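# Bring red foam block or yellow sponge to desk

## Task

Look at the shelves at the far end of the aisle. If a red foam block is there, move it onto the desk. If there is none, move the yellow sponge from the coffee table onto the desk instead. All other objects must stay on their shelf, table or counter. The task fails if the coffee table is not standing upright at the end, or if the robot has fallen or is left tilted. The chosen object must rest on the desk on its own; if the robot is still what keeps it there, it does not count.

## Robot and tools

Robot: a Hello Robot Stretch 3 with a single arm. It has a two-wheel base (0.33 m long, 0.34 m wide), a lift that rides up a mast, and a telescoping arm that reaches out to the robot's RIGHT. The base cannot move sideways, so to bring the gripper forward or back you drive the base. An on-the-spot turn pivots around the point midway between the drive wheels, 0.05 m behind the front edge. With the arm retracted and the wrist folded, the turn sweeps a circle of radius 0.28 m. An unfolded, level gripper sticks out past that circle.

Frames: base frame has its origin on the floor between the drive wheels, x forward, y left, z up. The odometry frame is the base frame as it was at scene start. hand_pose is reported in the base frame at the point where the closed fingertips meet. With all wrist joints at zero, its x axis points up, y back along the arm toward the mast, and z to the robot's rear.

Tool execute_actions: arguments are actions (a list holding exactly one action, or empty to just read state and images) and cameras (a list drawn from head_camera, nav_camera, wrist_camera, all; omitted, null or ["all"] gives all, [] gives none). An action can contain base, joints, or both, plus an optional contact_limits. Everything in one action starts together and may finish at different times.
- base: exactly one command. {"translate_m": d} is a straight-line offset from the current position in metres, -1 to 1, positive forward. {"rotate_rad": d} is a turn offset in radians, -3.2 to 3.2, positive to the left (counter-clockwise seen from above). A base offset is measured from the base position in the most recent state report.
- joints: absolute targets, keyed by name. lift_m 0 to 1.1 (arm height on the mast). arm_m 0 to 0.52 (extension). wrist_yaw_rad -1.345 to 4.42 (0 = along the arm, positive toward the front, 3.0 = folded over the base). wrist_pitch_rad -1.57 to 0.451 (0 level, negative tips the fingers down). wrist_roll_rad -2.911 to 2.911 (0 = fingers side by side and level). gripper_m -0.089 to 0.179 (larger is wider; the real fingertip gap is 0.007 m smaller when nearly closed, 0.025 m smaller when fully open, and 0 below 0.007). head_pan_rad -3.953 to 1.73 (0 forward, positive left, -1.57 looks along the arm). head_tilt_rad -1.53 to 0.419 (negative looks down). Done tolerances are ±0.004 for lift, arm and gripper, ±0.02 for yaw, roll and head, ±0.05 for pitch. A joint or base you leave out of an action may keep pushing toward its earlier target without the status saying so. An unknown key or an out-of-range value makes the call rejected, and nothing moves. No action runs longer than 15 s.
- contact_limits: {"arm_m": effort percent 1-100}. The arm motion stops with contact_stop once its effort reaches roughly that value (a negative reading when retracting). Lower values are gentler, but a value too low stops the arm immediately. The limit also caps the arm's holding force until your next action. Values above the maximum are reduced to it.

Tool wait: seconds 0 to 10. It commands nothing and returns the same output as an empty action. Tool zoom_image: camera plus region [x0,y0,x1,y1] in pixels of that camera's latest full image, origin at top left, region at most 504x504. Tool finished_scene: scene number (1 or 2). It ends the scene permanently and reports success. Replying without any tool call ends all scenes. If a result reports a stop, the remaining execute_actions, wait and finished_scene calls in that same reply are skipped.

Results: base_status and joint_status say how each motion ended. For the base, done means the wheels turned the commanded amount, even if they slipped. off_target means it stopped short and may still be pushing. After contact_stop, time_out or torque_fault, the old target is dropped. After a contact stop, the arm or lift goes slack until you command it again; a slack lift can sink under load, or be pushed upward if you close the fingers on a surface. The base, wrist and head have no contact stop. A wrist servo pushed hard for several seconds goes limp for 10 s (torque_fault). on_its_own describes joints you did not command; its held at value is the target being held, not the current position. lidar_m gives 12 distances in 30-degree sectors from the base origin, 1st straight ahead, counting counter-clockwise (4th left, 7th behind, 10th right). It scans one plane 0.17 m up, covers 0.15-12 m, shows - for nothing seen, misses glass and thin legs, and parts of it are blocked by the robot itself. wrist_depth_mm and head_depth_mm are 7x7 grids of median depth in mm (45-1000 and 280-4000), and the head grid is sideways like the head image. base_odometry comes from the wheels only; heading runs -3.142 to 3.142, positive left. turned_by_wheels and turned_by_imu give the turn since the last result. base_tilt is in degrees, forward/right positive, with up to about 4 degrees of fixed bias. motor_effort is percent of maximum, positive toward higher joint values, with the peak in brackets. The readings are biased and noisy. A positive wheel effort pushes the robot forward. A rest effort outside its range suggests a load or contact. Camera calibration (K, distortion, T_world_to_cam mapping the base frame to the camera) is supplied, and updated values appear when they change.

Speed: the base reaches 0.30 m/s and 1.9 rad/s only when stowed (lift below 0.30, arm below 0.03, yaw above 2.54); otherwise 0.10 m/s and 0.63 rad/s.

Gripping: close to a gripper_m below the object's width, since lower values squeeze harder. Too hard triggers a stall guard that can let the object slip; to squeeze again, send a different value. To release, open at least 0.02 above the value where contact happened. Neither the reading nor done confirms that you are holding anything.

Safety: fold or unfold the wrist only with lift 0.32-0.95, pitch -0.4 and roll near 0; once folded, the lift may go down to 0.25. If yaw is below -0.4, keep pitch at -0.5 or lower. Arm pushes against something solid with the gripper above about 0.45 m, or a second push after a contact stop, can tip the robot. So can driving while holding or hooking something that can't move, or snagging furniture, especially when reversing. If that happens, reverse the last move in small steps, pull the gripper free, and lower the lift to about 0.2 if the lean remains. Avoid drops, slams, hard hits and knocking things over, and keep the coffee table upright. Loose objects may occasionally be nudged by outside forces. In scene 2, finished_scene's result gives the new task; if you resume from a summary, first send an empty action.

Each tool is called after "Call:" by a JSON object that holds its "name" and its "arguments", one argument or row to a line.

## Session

Call:
{"name": "execute_actions", "arguments": {
  "actions": [
    {"joints":{"head_pan_rad":-1.6,"head_tilt_rad":-0.4}}
  ],
  "cameras": ["nav_camera"]
}}

Call:
{"name": "execute_actions", "arguments": {
  "actions": [
    {"joints":{"head_pan_rad":-3.6,"head_tilt_rad":-0.4}}
  ],
  "cameras": ["nav_camera"]
}}

Call:
{"name": "execute_actions", "arguments": {
  "actions": [
    {"joints":{"head_pan_rad":0.6,"head_tilt_rad":-0.4}}
  ],
  "cameras": ["nav_camera"]
}}

Scene clock: 1.30 s.
base_odometry: x=+0.000 y=+0.000 heading=+0.000 (m, m, rad; odometry frame)
turned_by_wheels: +0.000 (rad since the last result)
turned_by_imu: +0.000 (rad since the last result)
base_tilt: forward=+0.8 right=+0.8 (deg)
lidar_m: 1.50 1.64 1.26 1.24 1.60 2.27 2.24 1.52 1.35 1.66 1.36 1.52
head_depth_mm: 1361 1466 1315 1729 1883 1649 1352 / 1372 1483 1341 1746 1902 1648 1357 / 1386 1491 1357 1767 1924 1656 1359 / 1400 1506 1377 1797 1946 1666 1367 / 1416 1520 1406 1816 1956 1675 1366 / 1431 1540 1427 1837 1986 1685 1373 / 1444 1559 1452 1363 1585 1648 1384
base_status: not commanded
joint_positions: lift_m=+0.303 arm_m=+0.002 wrist_yaw_rad=+2.807 wrist_pitch_rad=-0.439 wrist_roll_rad=-0.018 gripper_m=+0.037 head_pan_rad=-1.593 head_tilt_rad=-0.395
joint_status: all done
motor_effort: left_wheel=+0(1) right_wheel=-1(1) lift_m=+23(23) arm_m=+0(0) wrist_yaw_rad=+0(1) wrist_pitch_rad=+4(4) wrist_roll_rad=+0(0) gripper_m=-1(1) head_pan_rad=-3(30) head_tilt_rad=-1(18) (%)
hand_pose: x=+0.0515 y=+0.0628 z=+0.3113 quat_wxyz=(+0.267, +0.700, +0.040, +0.661) (m; base frame)
wrist_depth_mm: - - - - - - - / - - - - - - - / - 966 976 - 964 983 957 / 697 745 759 768 771 773 775 / 615 - 608 618 642 611 622 / 500 - - 518 - 520 519 / 460 - - 444 451 454 446
pictures: nav_camera (sideways: a quarter turn counterclockwise sets it upright)
camera_calibration (this result's frames):
nav_camera: T_world_to_cam=[[-0.0367163, -0.347691, 0.93689, -1.17556], [-0.998481, 0.0512962, -0.0200934, 0.0845925], [-0.0410726, -0.936205, -0.349046, 0.418398], [0, 0, 0, 1]] pos_world=[0.0584866, -0.0213627, 1.24911]
Images, in order (width x height): nav_camera 672x504.

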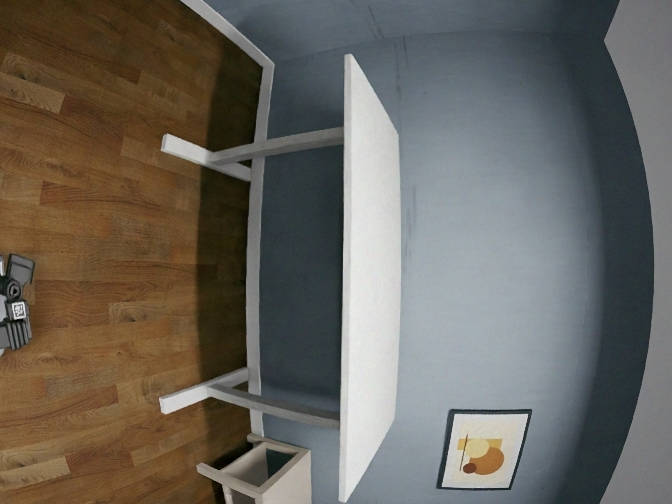

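Scene clock: 2.77 s.
base_odometry: x=+0.000 y=+0.000 heading=+0.000 (m, m, rad; odometry frame)
turned_by_wheels: +0.000 (rad since the last result)
turned_by_imu: +0.000 (rad since the last result)
base_tilt: forward=+0.7 right=+0.6 (deg)
lidar_m: 1.50 1.64 1.26 1.24 1.60 2.27 2.24 1.52 1.35 1.65 1.36 1.52
head_depth_mm: 2239 2413 2666 2787 2102 1644 1351 / 2146 2341 2532 2723 2122 1656 1351 / 2096 2255 2442 2631 2134 1658 1362 / 2026 2168 2346 2554 2152 1664 1365 / 1956 2099 2255 2447 2147 1676 1369 / 1902 2028 2188 2372 2169 1689 1375 / 1835 1953 2099 2277 2181 1687 1381
base_status: not commanded
joint_positions: lift_m=+0.303 arm_m=+0.002 wrist_yaw_rad=+2.807 wrist_pitch_rad=-0.439 wrist_roll_rad=-0.018 gripper_m=+0.037 head_pan_rad=-3.593 head_tilt_rad=-0.395
joint_status: all done
motor_effort: left_wheel=+1(0) right_wheel=-1(1) lift_m=+24(24) arm_m=+0(0) wrist_yaw_rad=+1(1) wrist_pitch_rad=+4(4) wrist_roll_rad=+0(0) gripper_m=-1(0) head_pan_rad=-2(28) head_tilt_rad=-1(2) (%)
hand_pose: x=+0.0515 y=+0.0628 z=+0.3113 quat_wxyz=(+0.267, +0.700, +0.040, +0.661) (m; base frame)
wrist_depth_mm: - - - - - - - / - - - - - - - / - 989 955 971 987 - 994 / 730 750 732 764 767 773 769 / 607 - 631 603 643 618 627 / 517 - - 506 - 528 516 / 456 - - 450 444 442 446
pictures: nav_camera (sideways: a quarter turn counterclockwise sets it upright)
camera_calibration (this result's frames):
nav_camera: T_world_to_cam=[[-0.301072, 0.178171, 0.936809, -1.17384], [0.46216, 0.886569, -0.0200866, 0.0756736], [-0.834124, 0.426908, -0.349265, 0.423521], [0, 0, 0, 1]] pos_world=[-0.0351144, -0.0387505, 1.2491]
Images, in order (width x height): nav_camera 672x504.

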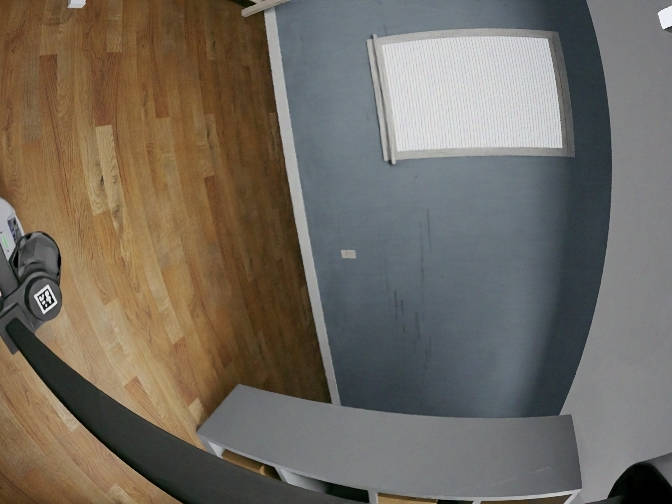

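Scene clock: 5.10 s.
base_odometry: x=+0.000 y=+0.000 heading=+0.000 (m, m, rad; odometry frame)
turned_by_wheels: +0.000 (rad since the last result)
turned_by_imu: +0.000 (rad since the last result)
base_tilt: forward=+0.7 right=+0.8 (deg)
lidar_m: 1.50 1.64 1.26 1.24 1.59 2.27 2.24 1.51 1.35 1.65 1.35 1.52
head_depth_mm: 1356 1448 1548 1665 1806 1645 1348 / 1457 1552 1677 1797 1944 1650 1354 / 1561 1690 1822 1992 2037 1658 1361 / 1687 1835 2004 2201 2143 1664 1365 / 1832 2012 2224 2462 2172 1676 1370 / 2020 2226 2449 2720 2184 1682 1374 / 2232 2477 2796 2957 2189 1694 1383
base_status: not commanded
joint_positions: lift_m=+0.303 arm_m=+0.002 wrist_yaw_rad=+2.807 wrist_pitch_rad=-0.439 wrist_roll_rad=-0.018 gripper_m=+0.037 head_pan_rad=+0.593 head_tilt_rad=-0.395
joint_status: all done
motor_effort: left_wheel=+0(0) right_wheel=-1(1) lift_m=+24(23) arm_m=+0(0) wrist_yaw_rad=+1(0) wrist_pitch_rad=+4(4) wrist_roll_rad=+0(0) gripper_m=-1(1) head_pan_rad=+2(30) head_tilt_rad=-1(2) (%)
hand_pose: x=+0.0515 y=+0.0628 z=+0.3113 quat_wxyz=(+0.267, +0.700, +0.040, +0.661) (m; base frame)
wrist_depth_mm: - - - - - - - / - - - - - - - / - 991 973 991 975 999 983 / 705 731 747 736 757 767 755 / 600 - 630 621 638 601 627 / 513 - - 524 - 532 513 / 462 - - 451 455 447 449
pictures: nav_camera (sideways: a quarter turn counterclockwise sets it upright)
camera_calibration (this result's frames):
nav_camera: T_world_to_cam=[[0.305395, 0.170656, 0.936809, -1.17754], [0.533958, -0.845273, -0.0200866, 0.0752356], [0.788431, 0.50635, -0.349265, 0.413623], [0, 0, 0, 1]] pos_world=[-0.00667205, 0.0551099, 1.2491]
Images, in order (width x height): nav_camera 672x504.

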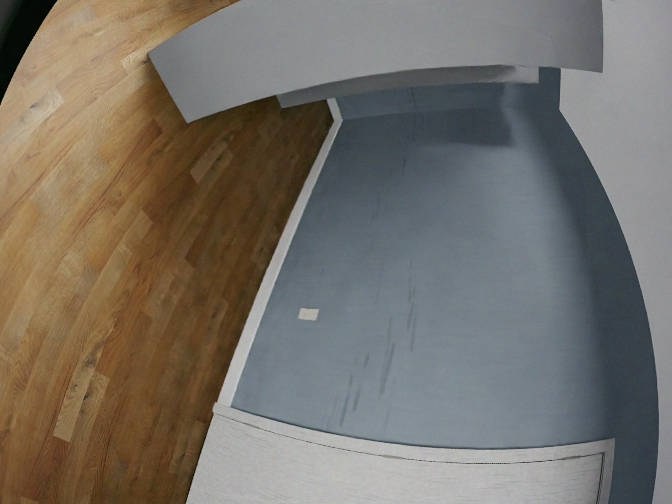

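Call:
{"name": "execute_actions", "arguments": {
  "actions": [
    {"base":{"rotate_rad":1.9},"joints":{"head_pan_rad":0,"head_tilt_rad":-0.3,"lift_m":0.29}}
  ],
  "cameras": ["nav_camera"]
}}

Scene clock: 9.67 s.
base_odometry: x=+0.000 y=+0.000 heading=+1.900 (m, m, rad; odometry frame)
turned_by_wheels: +1.900 (rad since the last result)
turned_by_imu: +1.913 (rad since the last result)
base_tilt: forward=+0.8 right=+0.7 (deg)
lidar_m: 1.41 1.63 2.24 2.19 1.35 1.65 1.36 1.61 1.50 1.55 1.99 1.24
head_depth_mm: 2616 2744 2952 3070 2393 1797 1440 / 2617 2808 3031 3160 2412 1807 1449 / 1710 2022 2125 2302 2150 1810 1452 / 1393 1570 1497 1899 1759 1729 1460 / 1212 1300 1398 1512 1646 1752 1460 / 1273 1374 1476 1609 1762 1825 1478 / 1345 2728 2889 3075 2520 1857 1481
base_status: done
joint_positions: lift_m=+0.290 arm_m=+0.002 wrist_yaw_rad=+2.807 wrist_pitch_rad=-0.439 wrist_roll_rad=-0.018 gripper_m=+0.037 head_pan_rad=+0.007 head_tilt_rad=-0.309
joint_status: all done
motor_effort: left_wheel=+0(7) right_wheel=+1(12) lift_m=+17(20) arm_m=+0(0) wrist_yaw_rad=+1(1) wrist_pitch_rad=+4(4) wrist_roll_rad=+0(0) gripper_m=+0(0) head_pan_rad=-2(23) head_tilt_rad=+2(10) (%)
hand_pose: x=+0.0515 y=+0.0627 z=+0.2982 quat_wxyz=(+0.267, +0.700, +0.040, +0.661) (m; base frame)
wrist_depth_mm: - - - - - - - / - - - - - - - / - 934 - 986 950 949 943 / 691 728 731 741 728 739 735 / 583 - 608 589 614 602 601 / 493 - - 503 - 513 510 / 455 - - 438 443 431 436
pictures: nav_camera (sideways: a quarter turn counterclockwise sets it upright)
camera_calibration (this result's frames):
nav_camera: T_world_to_cam=[[0.267342, -0.0271976, 0.963218, -1.21179], [-0.0205261, -0.999536, -0.022526, 0.0817962], [0.963383, -0.0137489, -0.267776, 0.306501], [0, 0, 0, 1]] pos_world=[0.0303643, 0.0530145, 1.25114]
Images, in order (width x height): nav_camera 672x504.

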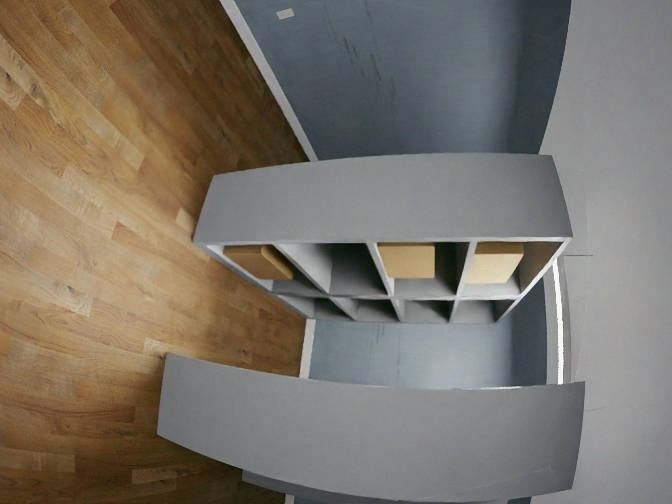

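Call:
{"name": "execute_actions", "arguments": {
  "actions": [
    {"base":{"rotate_rad":-0.15}}
  ],
  "cameras": []
}}

Call:
{"name": "execute_actions", "arguments": {
  "actions": [
    {"base":{"translate_m":0.8}}
  ],
  "cameras": ["nav_camera"]
}}

Scene clock: 16.00 s.
base_odometry: x=+0.000 y=+0.000 heading=+1.750 (m, m, rad; odometry frame)
turned_by_wheels: -0.150 (rad since the last result)
turned_by_imu: -0.151 (rad since the last result)
base_tilt: forward=+0.7 right=+0.7 (deg)
lidar_m: 1.25 1.46 2.24 2.20 1.89 1.35 1.36 1.74 1.50 1.50 1.79 1.24
head_depth_mm: 1015 1067 1132 1207 1295 1394 1437 / 2650 2776 2969 3151 2300 1745 1452 / 2666 2873 3053 3224 2413 1812 1454 / 1964 2071 2228 2380 2320 1814 1459 / 1542 1735 1692 2205 1824 1719 1464 / 1333 1273 1353 1442 1568 1700 1476 / 1199 1281 1384 1498 1646 1751 1480
base_status: done
joint_positions: lift_m=+0.290 arm_m=+0.002 wrist_yaw_rad=+2.807 wrist_pitch_rad=-0.439 wrist_roll_rad=-0.018 gripper_m=+0.037 head_pan_rad=+0.007 head_tilt_rad=-0.309
joint_status: not commanded
motor_effort: left_wheel=+1(6) right_wheel=-2(8) lift_m=+18(18) arm_m=-1(1) wrist_yaw_rad=+1(1) wrist_pitch_rad=+4(4) wrist_roll_rad=+0(0) gripper_m=-1(0) head_pan_rad=-2(2) head_tilt_rad=+3(3) (%)
hand_pose: x=+0.0515 y=+0.0627 z=+0.2982 quat_wxyz=(+0.267, +0.700, +0.040, +0.661) (m; base frame)
wrist_depth_mm: - - - - - - - / - - - - - - - / - 946 912 963 956 961 962 / 702 711 739 736 725 756 740 / 590 - 602 610 616 610 603 / 497 - - 507 - 506 502 / 463 - - 439 432 435 439
pictures: none
No camera images: the call's "cameras" was empty. Leave "cameras" out to get every camera's image.

Scene clock: 20.47 s.
base_odometry: x=-0.143 y=+0.787 heading=+1.750 (m, m, rad; odometry frame)
turned_by_wheels: +0.000 (rad since the last result)
turned_by_imu: -0.002 (rad since the last result)
base_tilt: forward=+0.6 right=+0.7 (deg)
lidar_m: 0.88 0.64 0.99 2.01 2.36 2.02 2.15 1.97 1.75 1.75 0.54 0.51
head_depth_mm: 1928 2046 2158 2306 2396 1800 1442 / 1979 2101 2239 2389 2418 1802 1451 / 2009 2142 2266 2418 2409 1813 1457 / 1993 1345 1420 1509 1620 1698 1463 / 1041 1302 1338 1501 1466 1261 1272 / 833 1339 877 896 1473 1096 1047 / 710 1350 728 745 1350 1098 776
base_status: done
joint_positions: lift_m=+0.290 arm_m=+0.002 wrist_yaw_rad=+2.807 wrist_pitch_rad=-0.440 wrist_roll_rad=-0.018 gripper_m=+0.037 head_pan_rad=+0.007 head_tilt_rad=-0.309
joint_status: not commanded
motor_effort: left_wheel=+2(9) right_wheel=-2(5) lift_m=+18(17) arm_m=+0(0) wrist_yaw_rad=+1(0) wrist_pitch_rad=+4(4) wrist_roll_rad=+0(0) gripper_m=+1(1) head_pan_rad=-2(2) head_tilt_rad=+3(2) (%)
hand_pose: x=+0.0515 y=+0.0627 z=+0.2982 quat_wxyz=(+0.267, +0.700, +0.040, +0.661) (m; base frame)
wrist_depth_mm: - - - - - 817 546 / - - - - - 803 527 / - 937 991 933 949 805 561 / 691 734 718 740 708 695 596 / 593 - 604 598 629 599 606 / 502 - - 506 - 505 499 / 455 - - 442 437 437 448
pictures: nav_camera (sideways: a quarter turn counterclockwise sets it upright)
camera_calibration (this result's frames):
nav_camera: T_world_to_cam=[[0.266904, -0.0272153, 0.963339, -1.21195], [-0.0205708, -0.999534, -0.0225385, 0.0818127], [0.963504, -0.0138011, -0.26734, 0.305932], [0, 0, 0, 1]] pos_world=[0.0303902, 0.0530133, 1.25115]
Images, in order (width x height): nav_camera 672x504.

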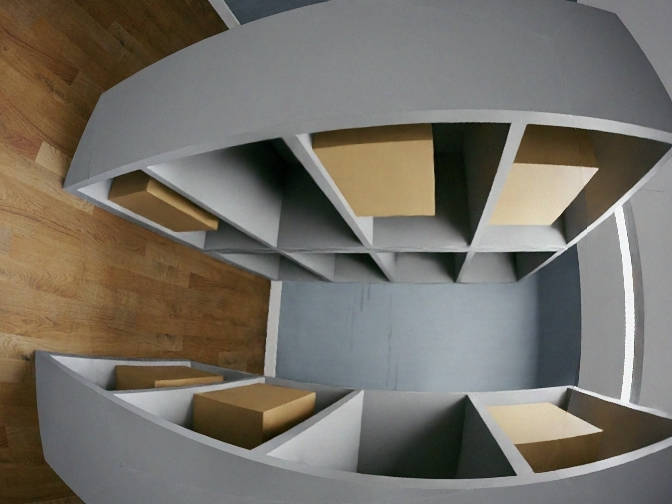

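Call:
{"name": "execute_actions", "arguments": {
  "actions": [
    {"base":{"rotate_rad":-0.25}}
  ],
  "cameras": []
}}

Call:
{"name": "execute_actions", "arguments": {
  "actions": [
    {"base":{"translate_m":0.4}}
  ],
  "cameras": ["nav_camera"]
}}

Scene clock: 23.90 s.
base_odometry: x=-0.143 y=+0.787 heading=+1.500 (m, m, rad; odometry frame)
turned_by_wheels: -0.250 (rad since the last result)
turned_by_imu: -0.252 (rad since the last result)
base_tilt: forward=+0.7 right=+0.6 (deg)
lidar_m: 0.86 0.65 0.70 2.01 2.11 2.03 2.01 2.15 1.80 1.75 0.65 0.50
head_depth_mm: 711 1194 1261 875 693 965 811 / 1124 1208 1274 1226 1215 1199 1263 / 1995 2115 2265 2416 2433 1809 1455 / 1995 2141 2288 2442 2441 1819 1463 / 2020 2141 2289 2420 2444 1828 1459 / 1977 2101 2171 1948 1575 1653 1434 / 1177 1241 1313 1410 1476 1234 1176
base_status: done
joint_positions: lift_m=+0.290 arm_m=+0.002 wrist_yaw_rad=+2.807 wrist_pitch_rad=-0.440 wrist_roll_rad=-0.018 gripper_m=+0.037 head_pan_rad=+0.007 head_tilt_rad=-0.309
joint_status: not commanded
motor_effort: left_wheel=+1(7) right_wheel=-2(10) lift_m=+18(18) arm_m=+0(1) wrist_yaw_rad=+0(1) wrist_pitch_rad=+4(4) wrist_roll_rad=+0(0) gripper_m=-1(0) head_pan_rad=-3(2) head_tilt_rad=+3(2) (%)
hand_pose: x=+0.0515 y=+0.0627 z=+0.2982 quat_wxyz=(+0.267, +0.700, +0.040, +0.661) (m; base frame)
wrist_depth_mm: - - - - 864 599 625 / - - - - 878 646 679 / - 982 952 950 846 721 733 / 679 729 737 737 727 702 758 / 599 - 625 590 619 588 597 / 501 - - 503 - 509 506 / 458 - - 439 436 428 433
pictures: none
No camera images: the call's "cameras" was empty. Leave "cameras" out to get every camera's image.

Scene clock: 26.90 s.
base_odometry: x=-0.114 y=+1.186 heading=+1.500 (m, m, rad; odometry frame)
turned_by_wheels: +0.000 (rad since the last result)
turned_by_imu: -0.001 (rad since the last result)
base_tilt: forward=+0.6 right=+0.7 (deg)
lidar_m: 0.97 0.61 0.44 0.43 2.09 2.40 2.41 2.40 1.81 0.26 0.20 0.49
head_depth_mm: 764 825 881 876 844 777 785 / 1634 1738 1845 1965 2103 1690 1236 / 1642 1754 1878 2001 2120 1815 1455 / 1648 1758 1872 2007 2151 1836 1457 / 1661 1768 1893 2005 2157 1832 1467 / 1634 1738 1827 1952 1724 1747 1433 / 1631 1747 1802 1113 1103 1134 1254
base_status: done
joint_positions: lift_m=+0.290 arm_m=+0.002 wrist_yaw_rad=+2.807 wrist_pitch_rad=-0.440 wrist_roll_rad=-0.018 gripper_m=+0.037 head_pan_rad=+0.007 head_tilt_rad=-0.309
joint_status: not commanded
motor_effort: left_wheel=+1(8) right_wheel=-3(6) lift_m=+18(18) arm_m=-1(0) wrist_yaw_rad=+1(1) wrist_pitch_rad=+4(4) wrist_roll_rad=+0(0) gripper_m=+0(0) head_pan_rad=-2(2) head_tilt_rad=+3(3) (%)
hand_pose: x=+0.0515 y=+0.0626 z=+0.2981 quat_wxyz=(+0.267, +0.700, +0.040, +0.661) (m; base frame)
wrist_depth_mm: - - - 837 519 549 587 / - - - 726 568 582 657 / - 983 980 703 615 656 752 / 703 725 750 628 658 703 724 / 587 - 618 586 629 608 600 / 506 - - 499 - 509 505 / 458 - - 442 440 436 438
pictures: nav_camera (sideways: a quarter turn counterclockwise sets it upright)
camera_calibration (this result's frames):
nav_camera: T_world_to_cam=[[0.266797, -0.0272247, 0.963368, -1.21199], [-0.0206008, -0.999534, -0.0225415, 0.0818169], [0.963533, -0.0138322, -0.267233, 0.305793], [0, 0, 0, 1]] pos_world=[0.0303975, 0.0530126, 1.25115]
Images, in order (width x height): nav_camera 672x504.

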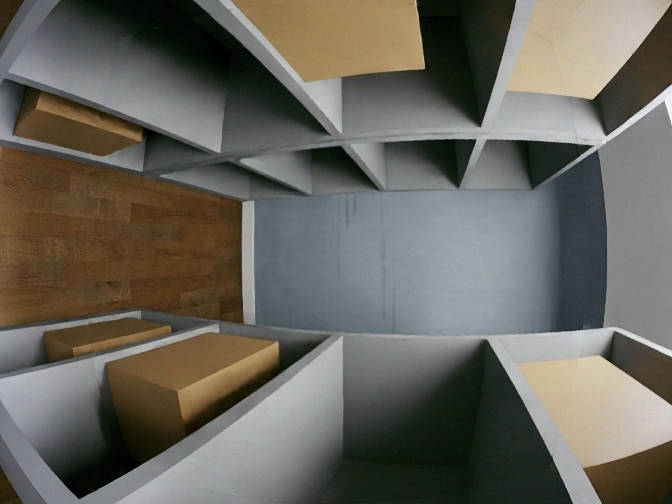

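Call:
{"name": "execute_actions", "arguments": {
  "actions": [
    {"base":{"translate_m":-0.35}}
  ],
  "cameras": []
}}

Call:
{"name": "execute_actions", "arguments": {
  "actions": [
    {"base":{"rotate_rad":0.4}}
  ],
  "cameras": []
}}

Call:
{"name": "execute_actions", "arguments": {
  "actions": [
    {"base":{"translate_m":0.33}}
  ],
  "cameras": []
}}

Call:
{"name": "execute_actions", "arguments": {
  "actions": [
    {"base":{"rotate_rad":-0.4}}
  ],
  "cameras": []
}}

Call:
{"name": "execute_actions", "arguments": {
  "actions": [
    {"base":{"translate_m":0.3}}
  ],
  "cameras": ["nav_camera"]
}}

Scene clock: 34.27 s.
base_odometry: x=-0.139 y=+0.837 heading=+1.500 (m, m, rad; odometry frame)
turned_by_wheels: +0.000 (rad since the last result)
turned_by_imu: +0.001 (rad since the last result)
base_tilt: forward=+0.8 right=+0.6 (deg)
lidar_m: 0.86 0.61 0.63 2.01 2.11 2.08 2.06 2.20 1.80 1.75 0.58 0.46
head_depth_mm: 710 1146 1221 873 865 916 857 / 1080 1176 1238 1238 1223 1259 1273 / 1951 2083 2204 2375 2437 1823 1455 / 1959 2080 2224 2382 2438 1832 1466 / 1966 2091 2225 2372 2437 1836 1466 / 1952 2051 2154 2089 1560 1619 1434 / 1169 1204 1277 1357 1418 1233 1168
base_status: done
joint_positions: lift_m=+0.290 arm_m=+0.002 wrist_yaw_rad=+2.807 wrist_pitch_rad=-0.440 wrist_roll_rad=-0.018 gripper_m=+0.037 head_pan_rad=+0.007 head_tilt_rad=-0.308
joint_status: not commanded
motor_effort: left_wheel=+1(6) right_wheel=-2(11) lift_m=+17(18) arm_m=+0(0) wrist_yaw_rad=+0(1) wrist_pitch_rad=+4(4) wrist_roll_rad=+0(0) gripper_m=+0(0) head_pan_rad=-3(3) head_tilt_rad=+3(2) (%)
hand_pose: x=+0.0515 y=+0.0626 z=+0.2981 quat_wxyz=(+0.267, +0.700, +0.040, +0.661) (m; base frame)
wrist_depth_mm: - - - - 776 563 593 / - - - - 799 678 667 / - 975 958 963 823 710 745 / 695 725 741 720 741 703 729 / 593 - 593 604 614 604 610 / 499 - - 505 - 508 498 / 457 - - 442 428 431 436
pictures: none
No camera images: the call's "cameras" was empty. Leave "cameras" out to get every camera's image.

Scene clock: 35.53 s.
base_odometry: x=-0.139 y=+0.837 heading=+1.900 (m, m, rad; odometry frame)
turned_by_wheels: +0.400 (rad since the last result)
turned_by_imu: +0.404 (rad since the last result)
base_tilt: forward=+0.8 right=+0.8 (deg)
lidar_m: 0.78 0.61 2.01 2.04 2.08 2.07 2.20 1.84 1.75 0.66 0.46 0.82
head_depth_mm: 1878 2014 2131 2259 2327 1800 1447 / 1947 2055 2163 2276 2292 1813 1452 / 1162 1248 1323 1422 1507 1649 1458 / 897 1278 991 1439 1452 1215 1262 / 747 1349 809 844 1456 1092 1035 / 644 1274 685 716 1336 1094 842 / 615 1122 644 592 620 668 744
base_status: done
joint_positions: lift_m=+0.290 arm_m=+0.002 wrist_yaw_rad=+2.807 wrist_pitch_rad=-0.440 wrist_roll_rad=-0.018 gripper_m=+0.037 head_pan_rad=+0.007 head_tilt_rad=-0.308
joint_status: not commanded
motor_effort: left_wheel=+0(5) right_wheel=+1(8) lift_m=+18(17) arm_m=-1(1) wrist_yaw_rad=+0(0) wrist_pitch_rad=+4(4) wrist_roll_rad=+0(0) gripper_m=+0(0) head_pan_rad=-2(2) head_tilt_rad=+3(3) (%)
hand_pose: x=+0.0515 y=+0.0626 z=+0.2981 quat_wxyz=(+0.267, +0.700, +0.040, +0.661) (m; base frame)
wrist_depth_mm: - - - - - - 603 / - - - - - - 572 / - 938 931 934 989 872 566 / 688 740 734 759 739 749 551 / 591 - 609 597 626 596 550 / 498 - - 509 - 507 512 / 457 - - 437 438 435 435
pictures: none
No camera images: the call's "cameras" was empty. Leave "cameras" out to get every camera's image.

Scene clock: 38.30 s.
base_odometry: x=-0.246 y=+1.149 heading=+1.900 (m, m, rad; odometry frame)
turned_by_wheels: +0.000 (rad since the last result)
turned_by_imu: -0.001 (rad since the last result)
base_tilt: forward=+0.8 right=+0.8 (deg)
lidar_m: 0.50 0.32 0.37 1.90 2.45 2.31 2.53 2.02 0.75 0.34 0.60 0.97
head_depth_mm: 1619 1718 1810 1941 2100 1796 1440 / 1058 1725 1386 1884 1666 1701 1448 / 854 939 1002 1029 1156 1164 1330 / 629 983 677 716 1213 1084 902 / 554 1035 554 581 595 1090 871 / 544 1075 478 487 507 522 873 / 535 966 420 421 435 439 855
base_status: done
joint_positions: lift_m=+0.290 arm_m=+0.002 wrist_yaw_rad=+2.807 wrist_pitch_rad=-0.440 wrist_roll_rad=-0.018 gripper_m=+0.037 head_pan_rad=+0.007 head_tilt_rad=-0.308
joint_status: not commanded
motor_effort: left_wheel=+0(6) right_wheel=+1(9) lift_m=+18(17) arm_m=-1(1) wrist_yaw_rad=+0(1) wrist_pitch_rad=+4(4) wrist_roll_rad=+0(0) gripper_m=-1(0) head_pan_rad=-3(2) head_tilt_rad=+3(2) (%)
hand_pose: x=+0.0515 y=+0.0626 z=+0.2981 quat_wxyz=(+0.267, +0.700, +0.040, +0.661) (m; base frame)
wrist_depth_mm: - - - - - 299 494 / - - - - 765 329 436 / - 935 953 941 679 540 417 / 698 720 719 732 612 567 411 / 588 - 605 607 450 489 428 / 497 - - 502 - 467 440 / 459 - - 440 429 432 438
pictures: none
No camera images: the call's "cameras" was empty. Leave "cameras" out to get every camera's image.

Scene clock: 39.57 s.
base_odometry: x=-0.246 y=+1.149 heading=+1.500 (m, m, rad; odometry frame)
turned_by_wheels: -0.400 (rad since the last result)
turned_by_imu: -0.404 (rad since the last result)
base_tilt: forward=+0.8 right=+0.6 (deg)
lidar_m: 1.04 0.45 0.32 0.56 1.96 2.31 2.34 2.53 1.95 0.44 0.34 0.60
head_depth_mm: 1671 1778 1890 2017 2127 1204 1254 / 1686 1785 1904 2051 2171 1809 1453 / 1687 1797 1916 2060 2192 1822 1453 / 1703 1811 1928 2063 2216 1833 1467 / 1687 1789 1891 2025 2118 1770 1428 / 1657 1759 1468 1086 1139 1162 1296 / 848 896 960 933 1113 1102 881
base_status: done
joint_positions: lift_m=+0.290 arm_m=+0.002 wrist_yaw_rad=+2.807 wrist_pitch_rad=-0.440 wrist_roll_rad=-0.018 gripper_m=+0.037 head_pan_rad=+0.007 head_tilt_rad=-0.308
joint_status: not commanded
motor_effort: left_wheel=+1(7) right_wheel=-2(8) lift_m=+18(18) arm_m=+0(1) wrist_yaw_rad=+0(1) wrist_pitch_rad=+4(4) wrist_roll_rad=+0(0) gripper_m=-1(0) head_pan_rad=-2(2) head_tilt_rad=+3(4) (%)
hand_pose: x=+0.0515 y=+0.0626 z=+0.2981 quat_wxyz=(+0.267, +0.700, +0.040, +0.661) (m; base frame)
wrist_depth_mm: - - - 422 575 425 451 / - - - 458 559 443 473 / - 932 961 501 614 480 525 / 695 705 737 559 572 549 599 / 593 - 601 526 546 576 603 / 491 - - 506 - 504 502 / 465 - - 447 437 435 432
pictures: none
No camera images: the call's "cameras" was empty. Leave "cameras" out to get every camera's image.

Scene clock: 42.33 s.
base_odometry: x=-0.225 y=+1.449 heading=+1.500 (m, m, rad; odometry frame)
turned_by_wheels: +0.000 (rad since the last result)
turned_by_imu: -0.001 (rad since the last result)
base_tilt: forward=+0.8 right=+0.7 (deg)
lidar_m: 1.67 0.42 0.32 0.31 0.39 2.60 2.65 2.59 0.35 0.60 0.39 0.50
head_depth_mm: 1417 1506 1605 1729 1851 1807 1443 / 1425 1512 1612 1731 1865 1809 1442 / 1430 1514 1619 1738 1876 1818 1451 / 1438 1524 1637 1749 1884 1830 1463 / 1437 1520 1610 1729 1851 1763 1463 / 1387 1489 1564 1702 1464 1138 1023 / 1383 1490 1331 758 783 838 871
base_status: done
joint_positions: lift_m=+0.290 arm_m=+0.002 wrist_yaw_rad=+2.807 wrist_pitch_rad=-0.440 wrist_roll_rad=-0.018 gripper_m=+0.037 head_pan_rad=+0.007 head_tilt_rad=-0.308
joint_status: not commanded
motor_effort: left_wheel=+1(9) right_wheel=-3(6) lift_m=+18(17) arm_m=-1(1) wrist_yaw_rad=+0(1) wrist_pitch_rad=+4(4) wrist_roll_rad=+0(0) gripper_m=+0(2) head_pan_rad=-2(2) head_tilt_rad=+2(3) (%)
hand_pose: x=+0.0515 y=+0.0626 z=+0.2981 quat_wxyz=(+0.267, +0.700, +0.040, +0.661) (m; base frame)
wrist_depth_mm: - 532 684 401 404 412 589 / - 528 740 363 391 422 590 / - 537 741 403 430 487 650 / 692 555 585 448 490 552 613 / 602 - 481 494 522 564 589 / 501 - - 500 - 505 502 / 459 - - 445 428 436 433
pictures: nav_camera (sideways: a quarter turn counterclockwise sets it upright)
camera_calibration (this result's frames):
nav_camera: T_world_to_cam=[[0.266664, -0.0272307, 0.963405, -1.21203], [-0.0206168, -0.999533, -0.0225453, 0.0818219], [0.963569, -0.0138503, -0.267101, 0.305621], [0, 0, 0, 1]] pos_world=[0.0304055, 0.0530122, 1.25115]
Images, in order (width x height): nav_camera 672x504.

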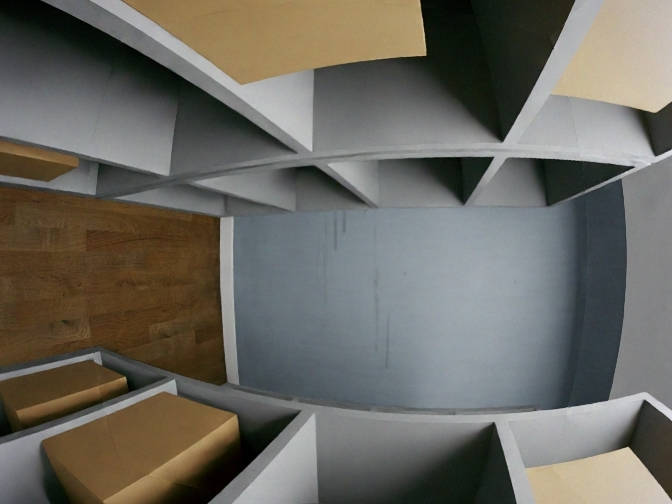

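Centered. Continue.

Call:
{"name": "execute_actions", "arguments": {
  "actions": [
    {"base":{"rotate_rad":-0.04}}
  ],
  "cameras": []
}}

Call:
{"name": "execute_actions", "arguments": {
  "actions": [
    {"base":{"translate_m":0.5}}
  ],
  "cameras": []
}}

Call:
{"name": "execute_actions", "arguments": {
  "actions": [
    {"base":{"translate_m":0.45},"joints":{"head_pan_rad":-1.3,"head_tilt_rad":-0.6}}
  ],
  "cameras": ["nav_camera"]
}}

Call:
{"name": "execute_actions", "arguments": {
  "actions": [
    {"joints":{"head_pan_rad":1.3,"head_tilt_rad":-0.6}}
  ],
  "cameras": ["nav_camera"]
}}

Scene clock: 48.70 s.
base_odometry: x=-0.225 y=+1.449 heading=+1.460 (m, m, rad; odometry frame)
turned_by_wheels: -0.040 (rad since the last result)
turned_by_imu: -0.040 (rad since the last result)
base_tilt: forward=+0.6 right=+0.6 (deg)
lidar_m: 1.66 0.44 0.32 0.31 0.44 2.59 2.61 2.70 0.35 0.52 0.39 0.48
head_depth_mm: 1433 1523 1626 1738 1876 1800 1445 / 1433 1524 1624 1739 1873 1810 1448 / 1440 1528 1633 1747 1881 1814 1457 / 1434 1531 1630 1738 1892 1820 1457 / 1436 1529 1627 1731 1865 1786 1462 / 1409 1496 1549 1687 1477 1571 1366 / 1372 1482 1550 932 831 835 865
base_status: done
joint_positions: lift_m=+0.290 arm_m=+0.002 wrist_yaw_rad=+2.807 wrist_pitch_rad=-0.440 wrist_roll_rad=-0.018 gripper_m=+0.037 head_pan_rad=+0.007 head_tilt_rad=-0.308
joint_status: not commanded
motor_effort: left_wheel=+2(6) right_wheel=-2(10) lift_m=+17(17) arm_m=+0(0) wrist_yaw_rad=+1(1) wrist_pitch_rad=+4(4) wrist_roll_rad=+0(0) gripper_m=-1(0) head_pan_rad=-1(2) head_tilt_rad=+2(3) (%)
hand_pose: x=+0.0515 y=+0.0626 z=+0.2981 quat_wxyz=(+0.267, +0.700, +0.040, +0.661) (m; base frame)
wrist_depth_mm: - 628 557 404 405 414 580 / - 614 734 369 401 439 631 / - 614 686 406 443 494 632 / 702 579 576 454 507 563 629 / 599 - 496 497 556 572 611 / 502 - - 496 - 501 512 / 453 - - 438 437 432 432
pictures: none
No camera images: the call's "cameras" was empty. Leave "cameras" out to get every camera's image.

Scene clock: 52.03 s.
base_odometry: x=-0.170 y=+1.946 heading=+1.460 (m, m, rad; odometry frame)
turned_by_wheels: +0.000 (rad since the last result)
turned_by_imu: -0.001 (rad since the last result)
base_tilt: forward=+0.7 right=+0.7 (deg)
lidar_m: 1.18 0.42 0.35 0.31 0.32 0.44 3.08 0.71 0.35 0.34 0.35 1.24
head_depth_mm: 995 1057 1128 1211 1304 1411 1440 / 998 1058 1125 1210 1305 1417 1451 / 996 1059 1134 1215 1305 1422 1459 / 995 1060 1131 1216 1309 1420 1459 / 1000 1063 1134 1215 1308 1424 1469 / 995 1062 1125 1189 1284 1343 1397 / 954 1022 1086 1011 1259 1100 903
base_status: done
joint_positions: lift_m=+0.290 arm_m=+0.002 wrist_yaw_rad=+2.807 wrist_pitch_rad=-0.440 wrist_roll_rad=-0.018 gripper_m=+0.037 head_pan_rad=+0.007 head_tilt_rad=-0.308
joint_status: not commanded
motor_effort: left_wheel=+1(8) right_wheel=-3(6) lift_m=+18(18) arm_m=-1(0) wrist_yaw_rad=+1(0) wrist_pitch_rad=+4(4) wrist_roll_rad=+0(0) gripper_m=+0(0) head_pan_rad=-1(2) head_tilt_rad=+3(2) (%)
hand_pose: x=+0.0515 y=+0.0626 z=+0.2981 quat_wxyz=(+0.267, +0.700, +0.040, +0.661) (m; base frame)
wrist_depth_mm: - 391 690 614 363 866 979 / - 324 788 678 400 973 988 / - 351 710 692 442 778 781 / 348 387 574 579 489 590 637 / 380 - 458 510 563 575 590 / 407 - - 509 - 507 499 / 431 - - 443 437 434 434
pictures: none
No camera images: the call's "cameras" was empty. Leave "cameras" out to get every camera's image.

Scene clock: 55.20 s.
base_odometry: x=-0.120 y=+2.393 heading=+1.460 (m, m, rad; odometry frame)
turned_by_wheels: +0.000 (rad since the last result)
turned_by_imu: -0.001 (rad since the last result)
base_tilt: forward=+0.7 right=+0.7 (deg)
lidar_m: 0.74 0.75 0.78 0.60 0.36 0.58 1.13 0.48 0.38 0.79 1.04 0.77
head_depth_mm: 989 1001 1219 1238 1052 1270 1198 / 1009 1013 1263 1247 1091 1322 1205 / 1039 1030 1299 1261 1473 1344 1210 / 1064 1037 1341 1260 1518 1366 1213 / 1097 1062 1383 1273 1528 1393 1218 / 1123 1078 1384 1286 1525 1425 1224 / 1081 1048 1163 1200 1318 1374 1229
base_status: done
joint_positions: lift_m=+0.290 arm_m=+0.002 wrist_yaw_rad=+2.807 wrist_pitch_rad=-0.440 wrist_roll_rad=-0.018 gripper_m=+0.037 head_pan_rad=-1.293 head_tilt_rad=-0.593
joint_status: all done
motor_effort: left_wheel=+1(9) right_wheel=-2(6) lift_m=+17(18) arm_m=+0(0) wrist_yaw_rad=+1(1) wrist_pitch_rad=+4(4) wrist_roll_rad=+0(0) gripper_m=+0(0) head_pan_rad=-2(32) head_tilt_rad=-3(17) (%)
hand_pose: x=+0.0515 y=+0.0626 z=+0.2981 quat_wxyz=(+0.267, +0.700, +0.040, +0.661) (m; base frame)
wrist_depth_mm: - 651 705 784 841 818 593 / - 668 777 852 910 814 619 / - 659 773 793 800 747 616 / 343 601 591 611 605 603 632 / 373 - 503 518 559 582 590 / 413 - - 502 - 503 510 / 425 - - 437 439 432 438
pictures: nav_camera (sideways: a quarter turn counterclockwise sets it upright)
camera_calibration (this result's frames):
nav_camera: T_world_to_cam=[[0.116265, -0.513654, 0.850083, -1.06325], [-0.970022, -0.242617, -0.0139298, 0.0763902], [0.2134, -0.82298, -0.526464, 0.647711], [0, 0, 0, 1]] pos_world=[0.0594971, 0.00544623, 1.24591]
Images, in order (width x height): nav_camera 672x504.

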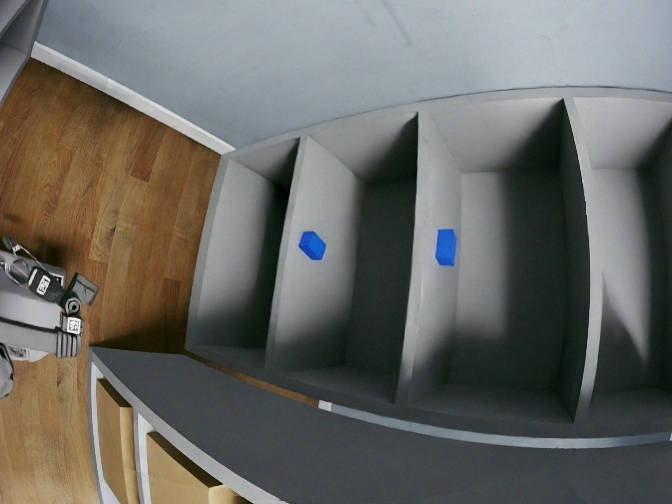

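Scene clock: 56.90 s.
base_odometry: x=-0.120 y=+2.393 heading=+1.460 (m, m, rad; odometry frame)
turned_by_wheels: +0.000 (rad since the last result)
turned_by_imu: +0.000 (rad since the last result)
base_tilt: forward=+0.8 right=+0.8 (deg)
lidar_m: 0.74 0.75 0.77 0.60 0.36 0.58 1.13 0.48 0.38 0.79 1.04 0.77
head_depth_mm: 698 783 661 495 909 823 752 / 678 757 669 497 433 827 725 / 657 734 675 501 416 829 712 / 639 709 681 505 406 835 715 / 622 687 687 509 404 821 716 / 606 668 695 511 406 803 721 / 591 650 688 517 409 759 708
base_status: not commanded
joint_positions: lift_m=+0.290 arm_m=+0.002 wrist_yaw_rad=+2.807 wrist_pitch_rad=-0.440 wrist_roll_rad=-0.018 gripper_m=+0.037 head_pan_rad=+1.293 head_tilt_rad=-0.593
joint_status: all done
motor_effort: left_wheel=+1(1) right_wheel=-3(3) lift_m=+18(18) arm_m=+0(0) wrist_yaw_rad=+0(0) wrist_pitch_rad=+4(4) wrist_roll_rad=+0(0) gripper_m=+0(0) head_pan_rad=+3(33) head_tilt_rad=-2(4) (%)
hand_pose: x=+0.0515 y=+0.0626 z=+0.2981 quat_wxyz=(+0.267, +0.700, +0.040, +0.661) (m; base frame)
wrist_depth_mm: - 661 720 779 805 798 604 / - 673 778 847 917 814 614 / - 663 766 802 796 747 633 / 341 590 589 609 600 619 625 / 374 - 498 516 560 584 619 / 415 - - 509 - 509 509 / 432 - - 442 436 443 438
pictures: nav_camera (sideways: a quarter turn counterclockwise sets it upright)
camera_calibration (this result's frames):
nav_camera: T_world_to_cam=[[0.172279, 0.497673, 0.850083, -1.06359], [0.952006, -0.305761, -0.0139298, 0.0646657], [0.25299, 0.811685, -0.526464, 0.64747], [0, 0, 0, 1]] pos_world=[-0.0421319, 0.0235497, 1.24591]
Images, in order (width x height): nav_camera 672x504.

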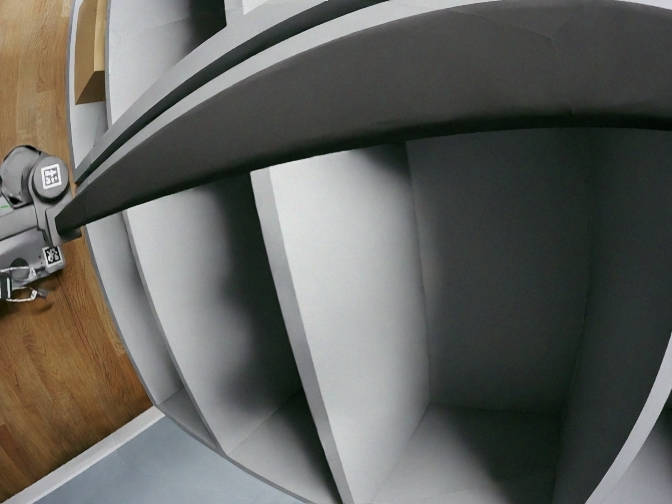

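Call:
{"name": "execute_actions", "arguments": {
  "actions": [
    {"base":{"translate_m":0.2},"joints":{"head_pan_rad":1.73,"head_tilt_rad":-0.5}}
  ],
  "cameras": ["nav_camera"]
}}

Call:
{"name": "execute_actions", "arguments": {
  "actions": [
    {"base":{"rotate_rad":-3.1},"joints":{"head_pan_rad":0,"head_tilt_rad":-0.5}}
  ],
  "cameras": ["nav_camera"]
}}

Scene clock: 61.80 s.
base_odometry: x=-0.098 y=+2.592 heading=+1.461 (m, m, rad; odometry frame)
turned_by_wheels: +0.000 (rad since the last result)
turned_by_imu: +0.000 (rad since the last result)
base_tilt: forward=+0.7 right=+0.6 (deg)
lidar_m: 0.54 0.56 0.69 0.75 0.50 0.46 1.32 0.52 0.58 1.22 0.77 0.56
head_depth_mm: 591 645 703 567 435 373 741 / 597 654 713 572 437 385 743 / 606 663 725 575 440 388 744 / 613 674 736 581 442 393 746 / 623 685 749 585 445 826 761 / 631 696 759 591 455 - - / 640 700 762 - - - -
base_status: done
joint_positions: lift_m=+0.290 arm_m=+0.002 wrist_yaw_rad=+2.807 wrist_pitch_rad=-0.440 wrist_roll_rad=-0.018 gripper_m=+0.037 head_pan_rad=+1.723 head_tilt_rad=-0.507
joint_status: all done
motor_effort: left_wheel=+1(9) right_wheel=-2(7) lift_m=+18(17) arm_m=+0(0) wrist_yaw_rad=+1(0) wrist_pitch_rad=+4(4) wrist_roll_rad=+0(0) gripper_m=-1(1) head_pan_rad=+3(21) head_tilt_rad=+3(8) (%)
hand_pose: x=+0.0515 y=+0.0626 z=+0.2981 quat_wxyz=(+0.267, +0.700, +0.040, +0.661) (m; base frame)
wrist_depth_mm: - 660 701 758 790 558 440 / - 715 754 846 845 569 469 / - 760 768 761 793 598 485 / 543 589 597 600 595 577 492 / 485 - 497 508 560 579 501 / 418 - - 501 - 505 487 / 434 - - 441 437 434 435
pictures: nav_camera (sideways: a quarter turn counterclockwise sets it upright)
camera_calibration (this result's frames):
nav_camera: T_world_to_cam=[[-0.0396529, 0.45075, 0.891769, -1.11666], [0.992599, 0.120292, -0.0166658, 0.0679817], [-0.114784, 0.884508, -0.452184, 0.553063], [0, 0, 0, 1]] pos_world=[-0.0482744, 0.00596898, 1.24702]
Images, in order (width x height): nav_camera 672x504.

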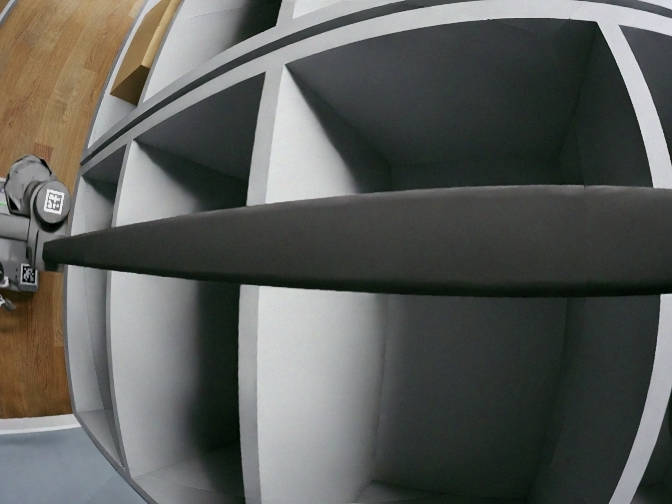

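Scene clock: 64.80 s.
base_odometry: x=-0.098 y=+2.592 heading=-1.639 (m, m, rad; odometry frame)
turned_by_wheels: -3.100 (rad since the last result)
turned_by_imu: -3.130 (rad since the last result)
base_tilt: forward=+0.7 right=+0.7 (deg)
lidar_m: 1.32 0.52 0.61 1.22 0.74 0.55 0.54 0.57 0.72 0.75 0.48 0.46
head_depth_mm: 1095 1152 1300 1360 1202 1190 1175 / 3533 3869 3472 2381 1741 1483 1262 / 3536 3896 3515 2430 1870 1507 1265 / 3527 3908 3559 2454 1879 1516 1268 / 3561 - 3553 2475 1763 1511 1276 / 3507 1197 1331 1400 1232 1201 1191 / 1081 1186 938 978 866 859 921
base_status: done
joint_positions: lift_m=+0.290 arm_m=+0.002 wrist_yaw_rad=+2.807 wrist_pitch_rad=-0.440 wrist_roll_rad=-0.018 gripper_m=+0.037 head_pan_rad=+0.007 head_tilt_rad=-0.507
joint_status: all done
motor_effort: left_wheel=+1(9) right_wheel=-2(10) lift_m=+18(18) arm_m=-1(1) wrist_yaw_rad=+1(0) wrist_pitch_rad=+4(4) wrist_roll_rad=+0(0) gripper_m=+1(0) head_pan_rad=-2(30) head_tilt_rad=+2(2) (%)
hand_pose: x=+0.0515 y=+0.0626 z=+0.2981 quat_wxyz=(+0.267, +0.700, +0.040, +0.661) (m; base frame)
wrist_depth_mm: - - - - 750 481 459 / - - - - 791 504 503 / - 814 870 925 811 547 553 / 692 727 730 716 721 594 615 / 600 - 596 615 623 596 603 / 499 - - 501 - 507 508 / 459 - - 442 433 435 436
pictures: nav_camera (sideways: a quarter turn counterclockwise sets it upright)
camera_calibration (this result's frames):
nav_camera: T_world_to_cam=[[0.451088, -0.0259047, 0.892103, -1.12009], [-0.0243966, -0.999563, -0.016689, 0.0742157], [0.892146, -0.0142361, -0.451523, 0.546061], [0, 0, 0, 1]] pos_world=[0.0199045, 0.0529414, 1.24703]
Images, in order (width x height): nav_camera 672x504.

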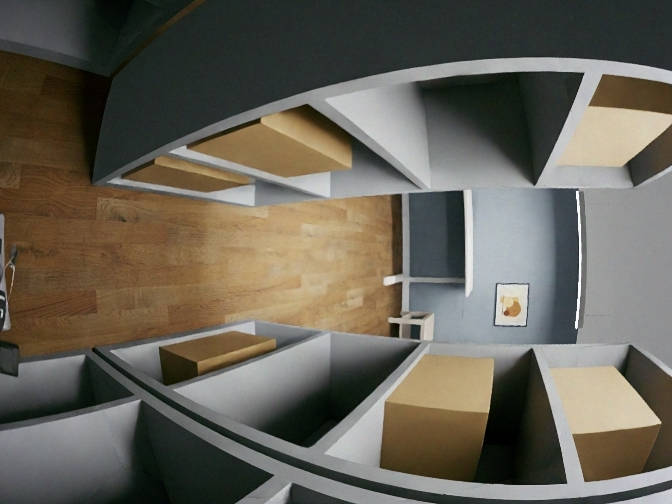

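No red block. Heading out.

Call:
{"name": "execute_actions", "arguments": {
  "actions": [
    {"base":{"translate_m":0.6}}
  ],
  "cameras": ["nav_camera"]
}}

Scene clock: 69.83 s.
base_odometry: x=-0.139 y=+1.993 heading=-1.639 (m, m, rad; odometry frame)
turned_by_wheels: +0.000 (rad since the last result)
turned_by_imu: -0.001 (rad since the last result)
base_tilt: forward=+0.6 right=+0.7 (deg)
lidar_m: 3.17 0.43 0.32 0.31 0.43 1.17 1.13 1.06 0.35 0.35 0.35 0.50
head_depth_mm: 3069 3273 3229 2393 1829 1487 1201 / 3082 3361 3482 2394 1852 1497 1261 / 3062 3324 3322 2416 1852 1505 1265 / 3060 3396 3519 2446 1873 1505 1270 / 3108 3385 3562 2477 1875 1512 1273 / 3128 3378 3424 2484 1891 1079 1159 / 3143 3437 3451 802 864 904 803
base_status: done
joint_positions: lift_m=+0.290 arm_m=+0.002 wrist_yaw_rad=+2.807 wrist_pitch_rad=-0.440 wrist_roll_rad=-0.018 gripper_m=+0.037 head_pan_rad=+0.007 head_tilt_rad=-0.506
joint_status: not commanded
motor_effort: left_wheel=+1(9) right_wheel=-3(6) lift_m=+17(17) arm_m=-1(2) wrist_yaw_rad=+1(1) wrist_pitch_rad=+4(4) wrist_roll_rad=+0(0) gripper_m=+0(1) head_pan_rad=-2(2) head_tilt_rad=+2(2) (%)
hand_pose: x=+0.0515 y=+0.0626 z=+0.2981 quat_wxyz=(+0.267, +0.700, +0.040, +0.661) (m; base frame)
wrist_depth_mm: - 453 404 404 404 748 630 / - 340 344 366 397 441 613 / - 377 380 397 440 736 645 / 701 528 413 449 491 567 595 / 598 - 443 500 528 570 603 / 497 - - 502 - 504 506 / 461 - - 440 435 436 431
pictures: nav_camera (sideways: a quarter turn counterclockwise sets it upright)
camera_calibration (this result's frames):
nav_camera: T_world_to_cam=[[0.450668, -0.0259307, 0.892315, -1.12036], [-0.02444, -0.999562, -0.0167038, 0.0742352], [0.892357, -0.0142803, -0.451104, 0.545515], [0, 0, 0, 1]] pos_world=[0.019933, 0.0529409, 1.24704]
Images, in order (width x height): nav_camera 672x504.

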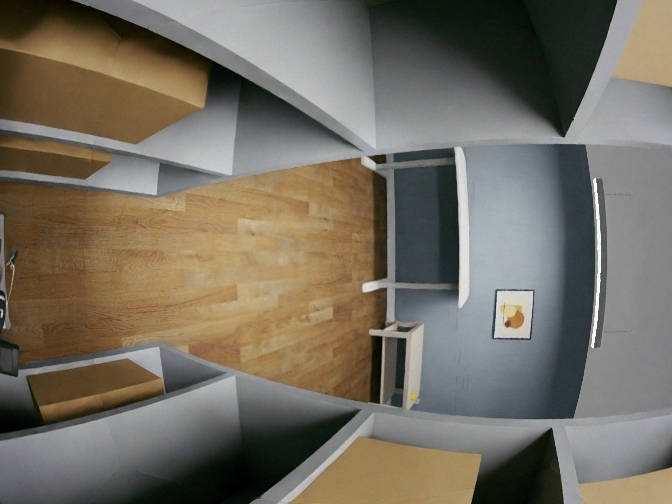

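Call:
{"name": "execute_actions", "arguments": {
  "actions": [
    {"base":{"translate_m":1.0}}
  ],
  "cameras": []
}}

Call:
{"name": "execute_actions", "arguments": {
  "actions": [
    {"base":{"translate_m":1.0},"joints":{"head_pan_rad":-0.5,"head_tilt_rad":-0.6}}
  ],
  "cameras": ["nav_camera","head_camera"]
}}

Scene clock: 77.13 s.
base_odometry: x=-0.208 y=+0.995 heading=-1.639 (m, m, rad; odometry frame)
turned_by_wheels: +0.000 (rad since the last result)
turned_by_imu: -0.002 (rad since the last result)
base_tilt: forward=+0.7 right=+0.7 (deg)
lidar_m: 2.20 2.36 1.89 1.83 0.38 0.38 1.18 0.60 0.45 1.93 2.02 2.19
head_depth_mm: 2189 2413 2633 2381 1846 1490 1257 / 2204 2171 2629 2402 1847 1492 1262 / 2210 2343 2715 2417 1855 1506 1267 / 2227 2336 2696 2453 1864 1515 1269 / 2230 2350 2706 2480 1878 1527 1274 / 2231 2360 2720 2489 1887 1532 1284 / 2243 2364 2660 2449 1908 1534 1288
base_status: done
joint_positions: lift_m=+0.290 arm_m=+0.002 wrist_yaw_rad=+2.807 wrist_pitch_rad=-0.440 wrist_roll_rad=-0.018 gripper_m=+0.037 head_pan_rad=+0.007 head_tilt_rad=-0.506
joint_status: not commanded
motor_effort: left_wheel=+1(9) right_wheel=-3(6) lift_m=+17(18) arm_m=-1(1) wrist_yaw_rad=+1(0) wrist_pitch_rad=+4(4) wrist_roll_rad=+0(0) gripper_m=-1(1) head_pan_rad=-3(1) head_tilt_rad=+2(2) (%)
hand_pose: x=+0.0515 y=+0.0626 z=+0.2981 quat_wxyz=(+0.267, +0.700, +0.040, +0.661) (m; base frame)
wrist_depth_mm: - - - - - - - / - - - - - - - / - 951 940 939 960 971 970 / 422 722 718 737 736 749 742 / 446 - 617 606 641 592 596 / 451 - - 500 - 509 503 / 408 - - 445 438 435 434
pictures: none
No camera images: the call's "cameras" was empty. Leave "cameras" out to get every camera's image.

Scene clock: 82.17 s.
base_odometry: x=-0.276 y=-0.002 heading=-1.639 (m, m, rad; odometry frame)
turned_by_wheels: +0.000 (rad since the last result)
turned_by_imu: -0.002 (rad since the last result)
base_tilt: forward=+0.7 right=+0.6 (deg)
lidar_m: 1.62 1.48 1.84 1.78 1.88 1.31 1.29 1.33 2.02 1.96 1.95 1.22
head_depth_mm: 1793 2016 1836 1930 1681 1397 1200 / 1693 1896 1855 1811 1691 1410 1202 / 1611 1781 1863 1920 1704 1410 1211 / 1534 1666 1884 2058 1696 1418 1213 / 1467 1207 1792 1948 1657 1429 1219 / 1405 1218 1259 1908 1733 1434 1227 / 1341 1236 939 1810 1743 1442 1227
base_status: done
joint_positions: lift_m=+0.290 arm_m=+0.002 wrist_yaw_rad=+2.807 wrist_pitch_rad=-0.440 wrist_roll_rad=-0.018 gripper_m=+0.037 head_pan_rad=-0.493 head_tilt_rad=-0.593
joint_status: all done
motor_effort: left_wheel=+1(9) right_wheel=-3(6) lift_m=+17(18) arm_m=-1(1) wrist_yaw_rad=+0(1) wrist_pitch_rad=+4(4) wrist_roll_rad=+0(0) gripper_m=+0(0) head_pan_rad=-2(23) head_tilt_rad=-2(9) (%)
hand_pose: x=+0.0515 y=+0.0626 z=+0.2981 quat_wxyz=(+0.267, +0.700, +0.040, +0.661) (m; base frame)
wrist_depth_mm: - - - - - - - / - - - - - - - / - 922 925 934 968 984 966 / 686 739 735 717 731 729 762 / 590 - 602 594 623 603 607 / 501 - - 505 - 510 506 / 459 - - 436 444 439 432
pictures: head_camera (sideways: a quarter turn clockwise sets it upright), nav_camera (sideways: a quarter turn counterclockwise sets it upright)
camera_calibration (this result's frames):
head_camera: T_world_to_cam=[[-0.503053, 0.284698, -0.816018, 1.08798], [0.458364, 0.888343, 0.0273624, -0.0315009], [0.732694, -0.360269, -0.577379, 0.705231], [0, 0, 0, 1]] pos_world=[0.0450329, -0.0276903, 1.29586]
nav_camera: T_world_to_cam=[[0.449822, -0.27469, 0.849827, -1.06495], [-0.501844, -0.864846, -0.0139139, 0.0735135], [0.738791, -0.420222, -0.526878, 0.645046], [0, 0, 0, 1]] pos_world=[0.0393741, 0.0421098, 1.2459]
Images, in order (width x height): head_camera 896x504, nav_camera 672x504.

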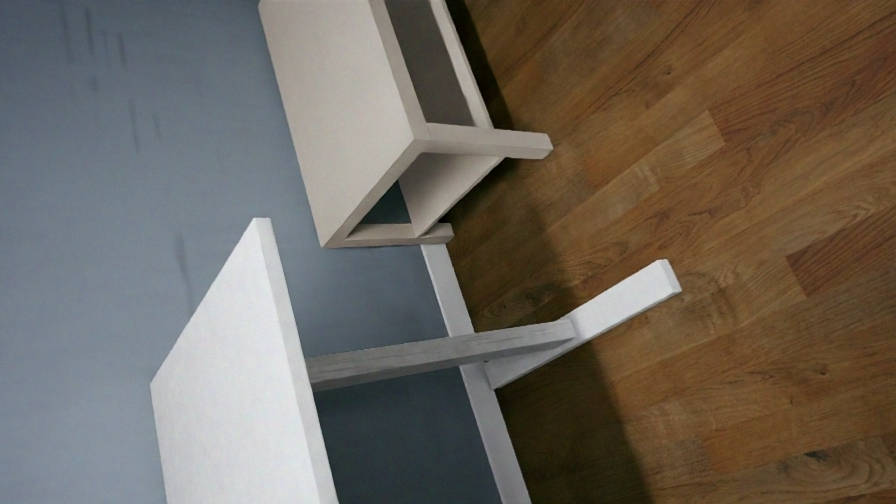

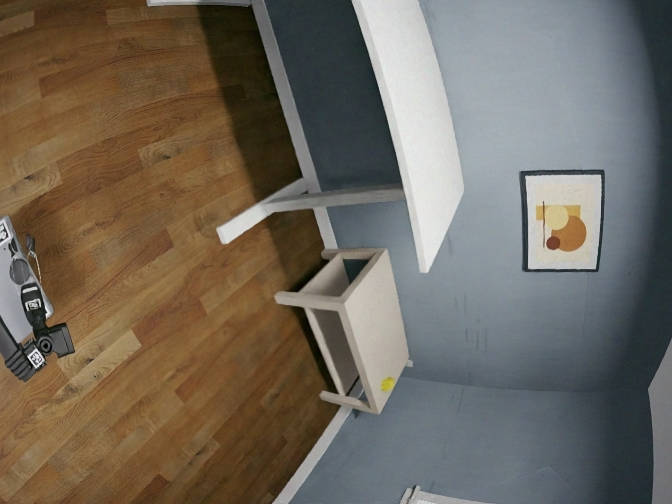

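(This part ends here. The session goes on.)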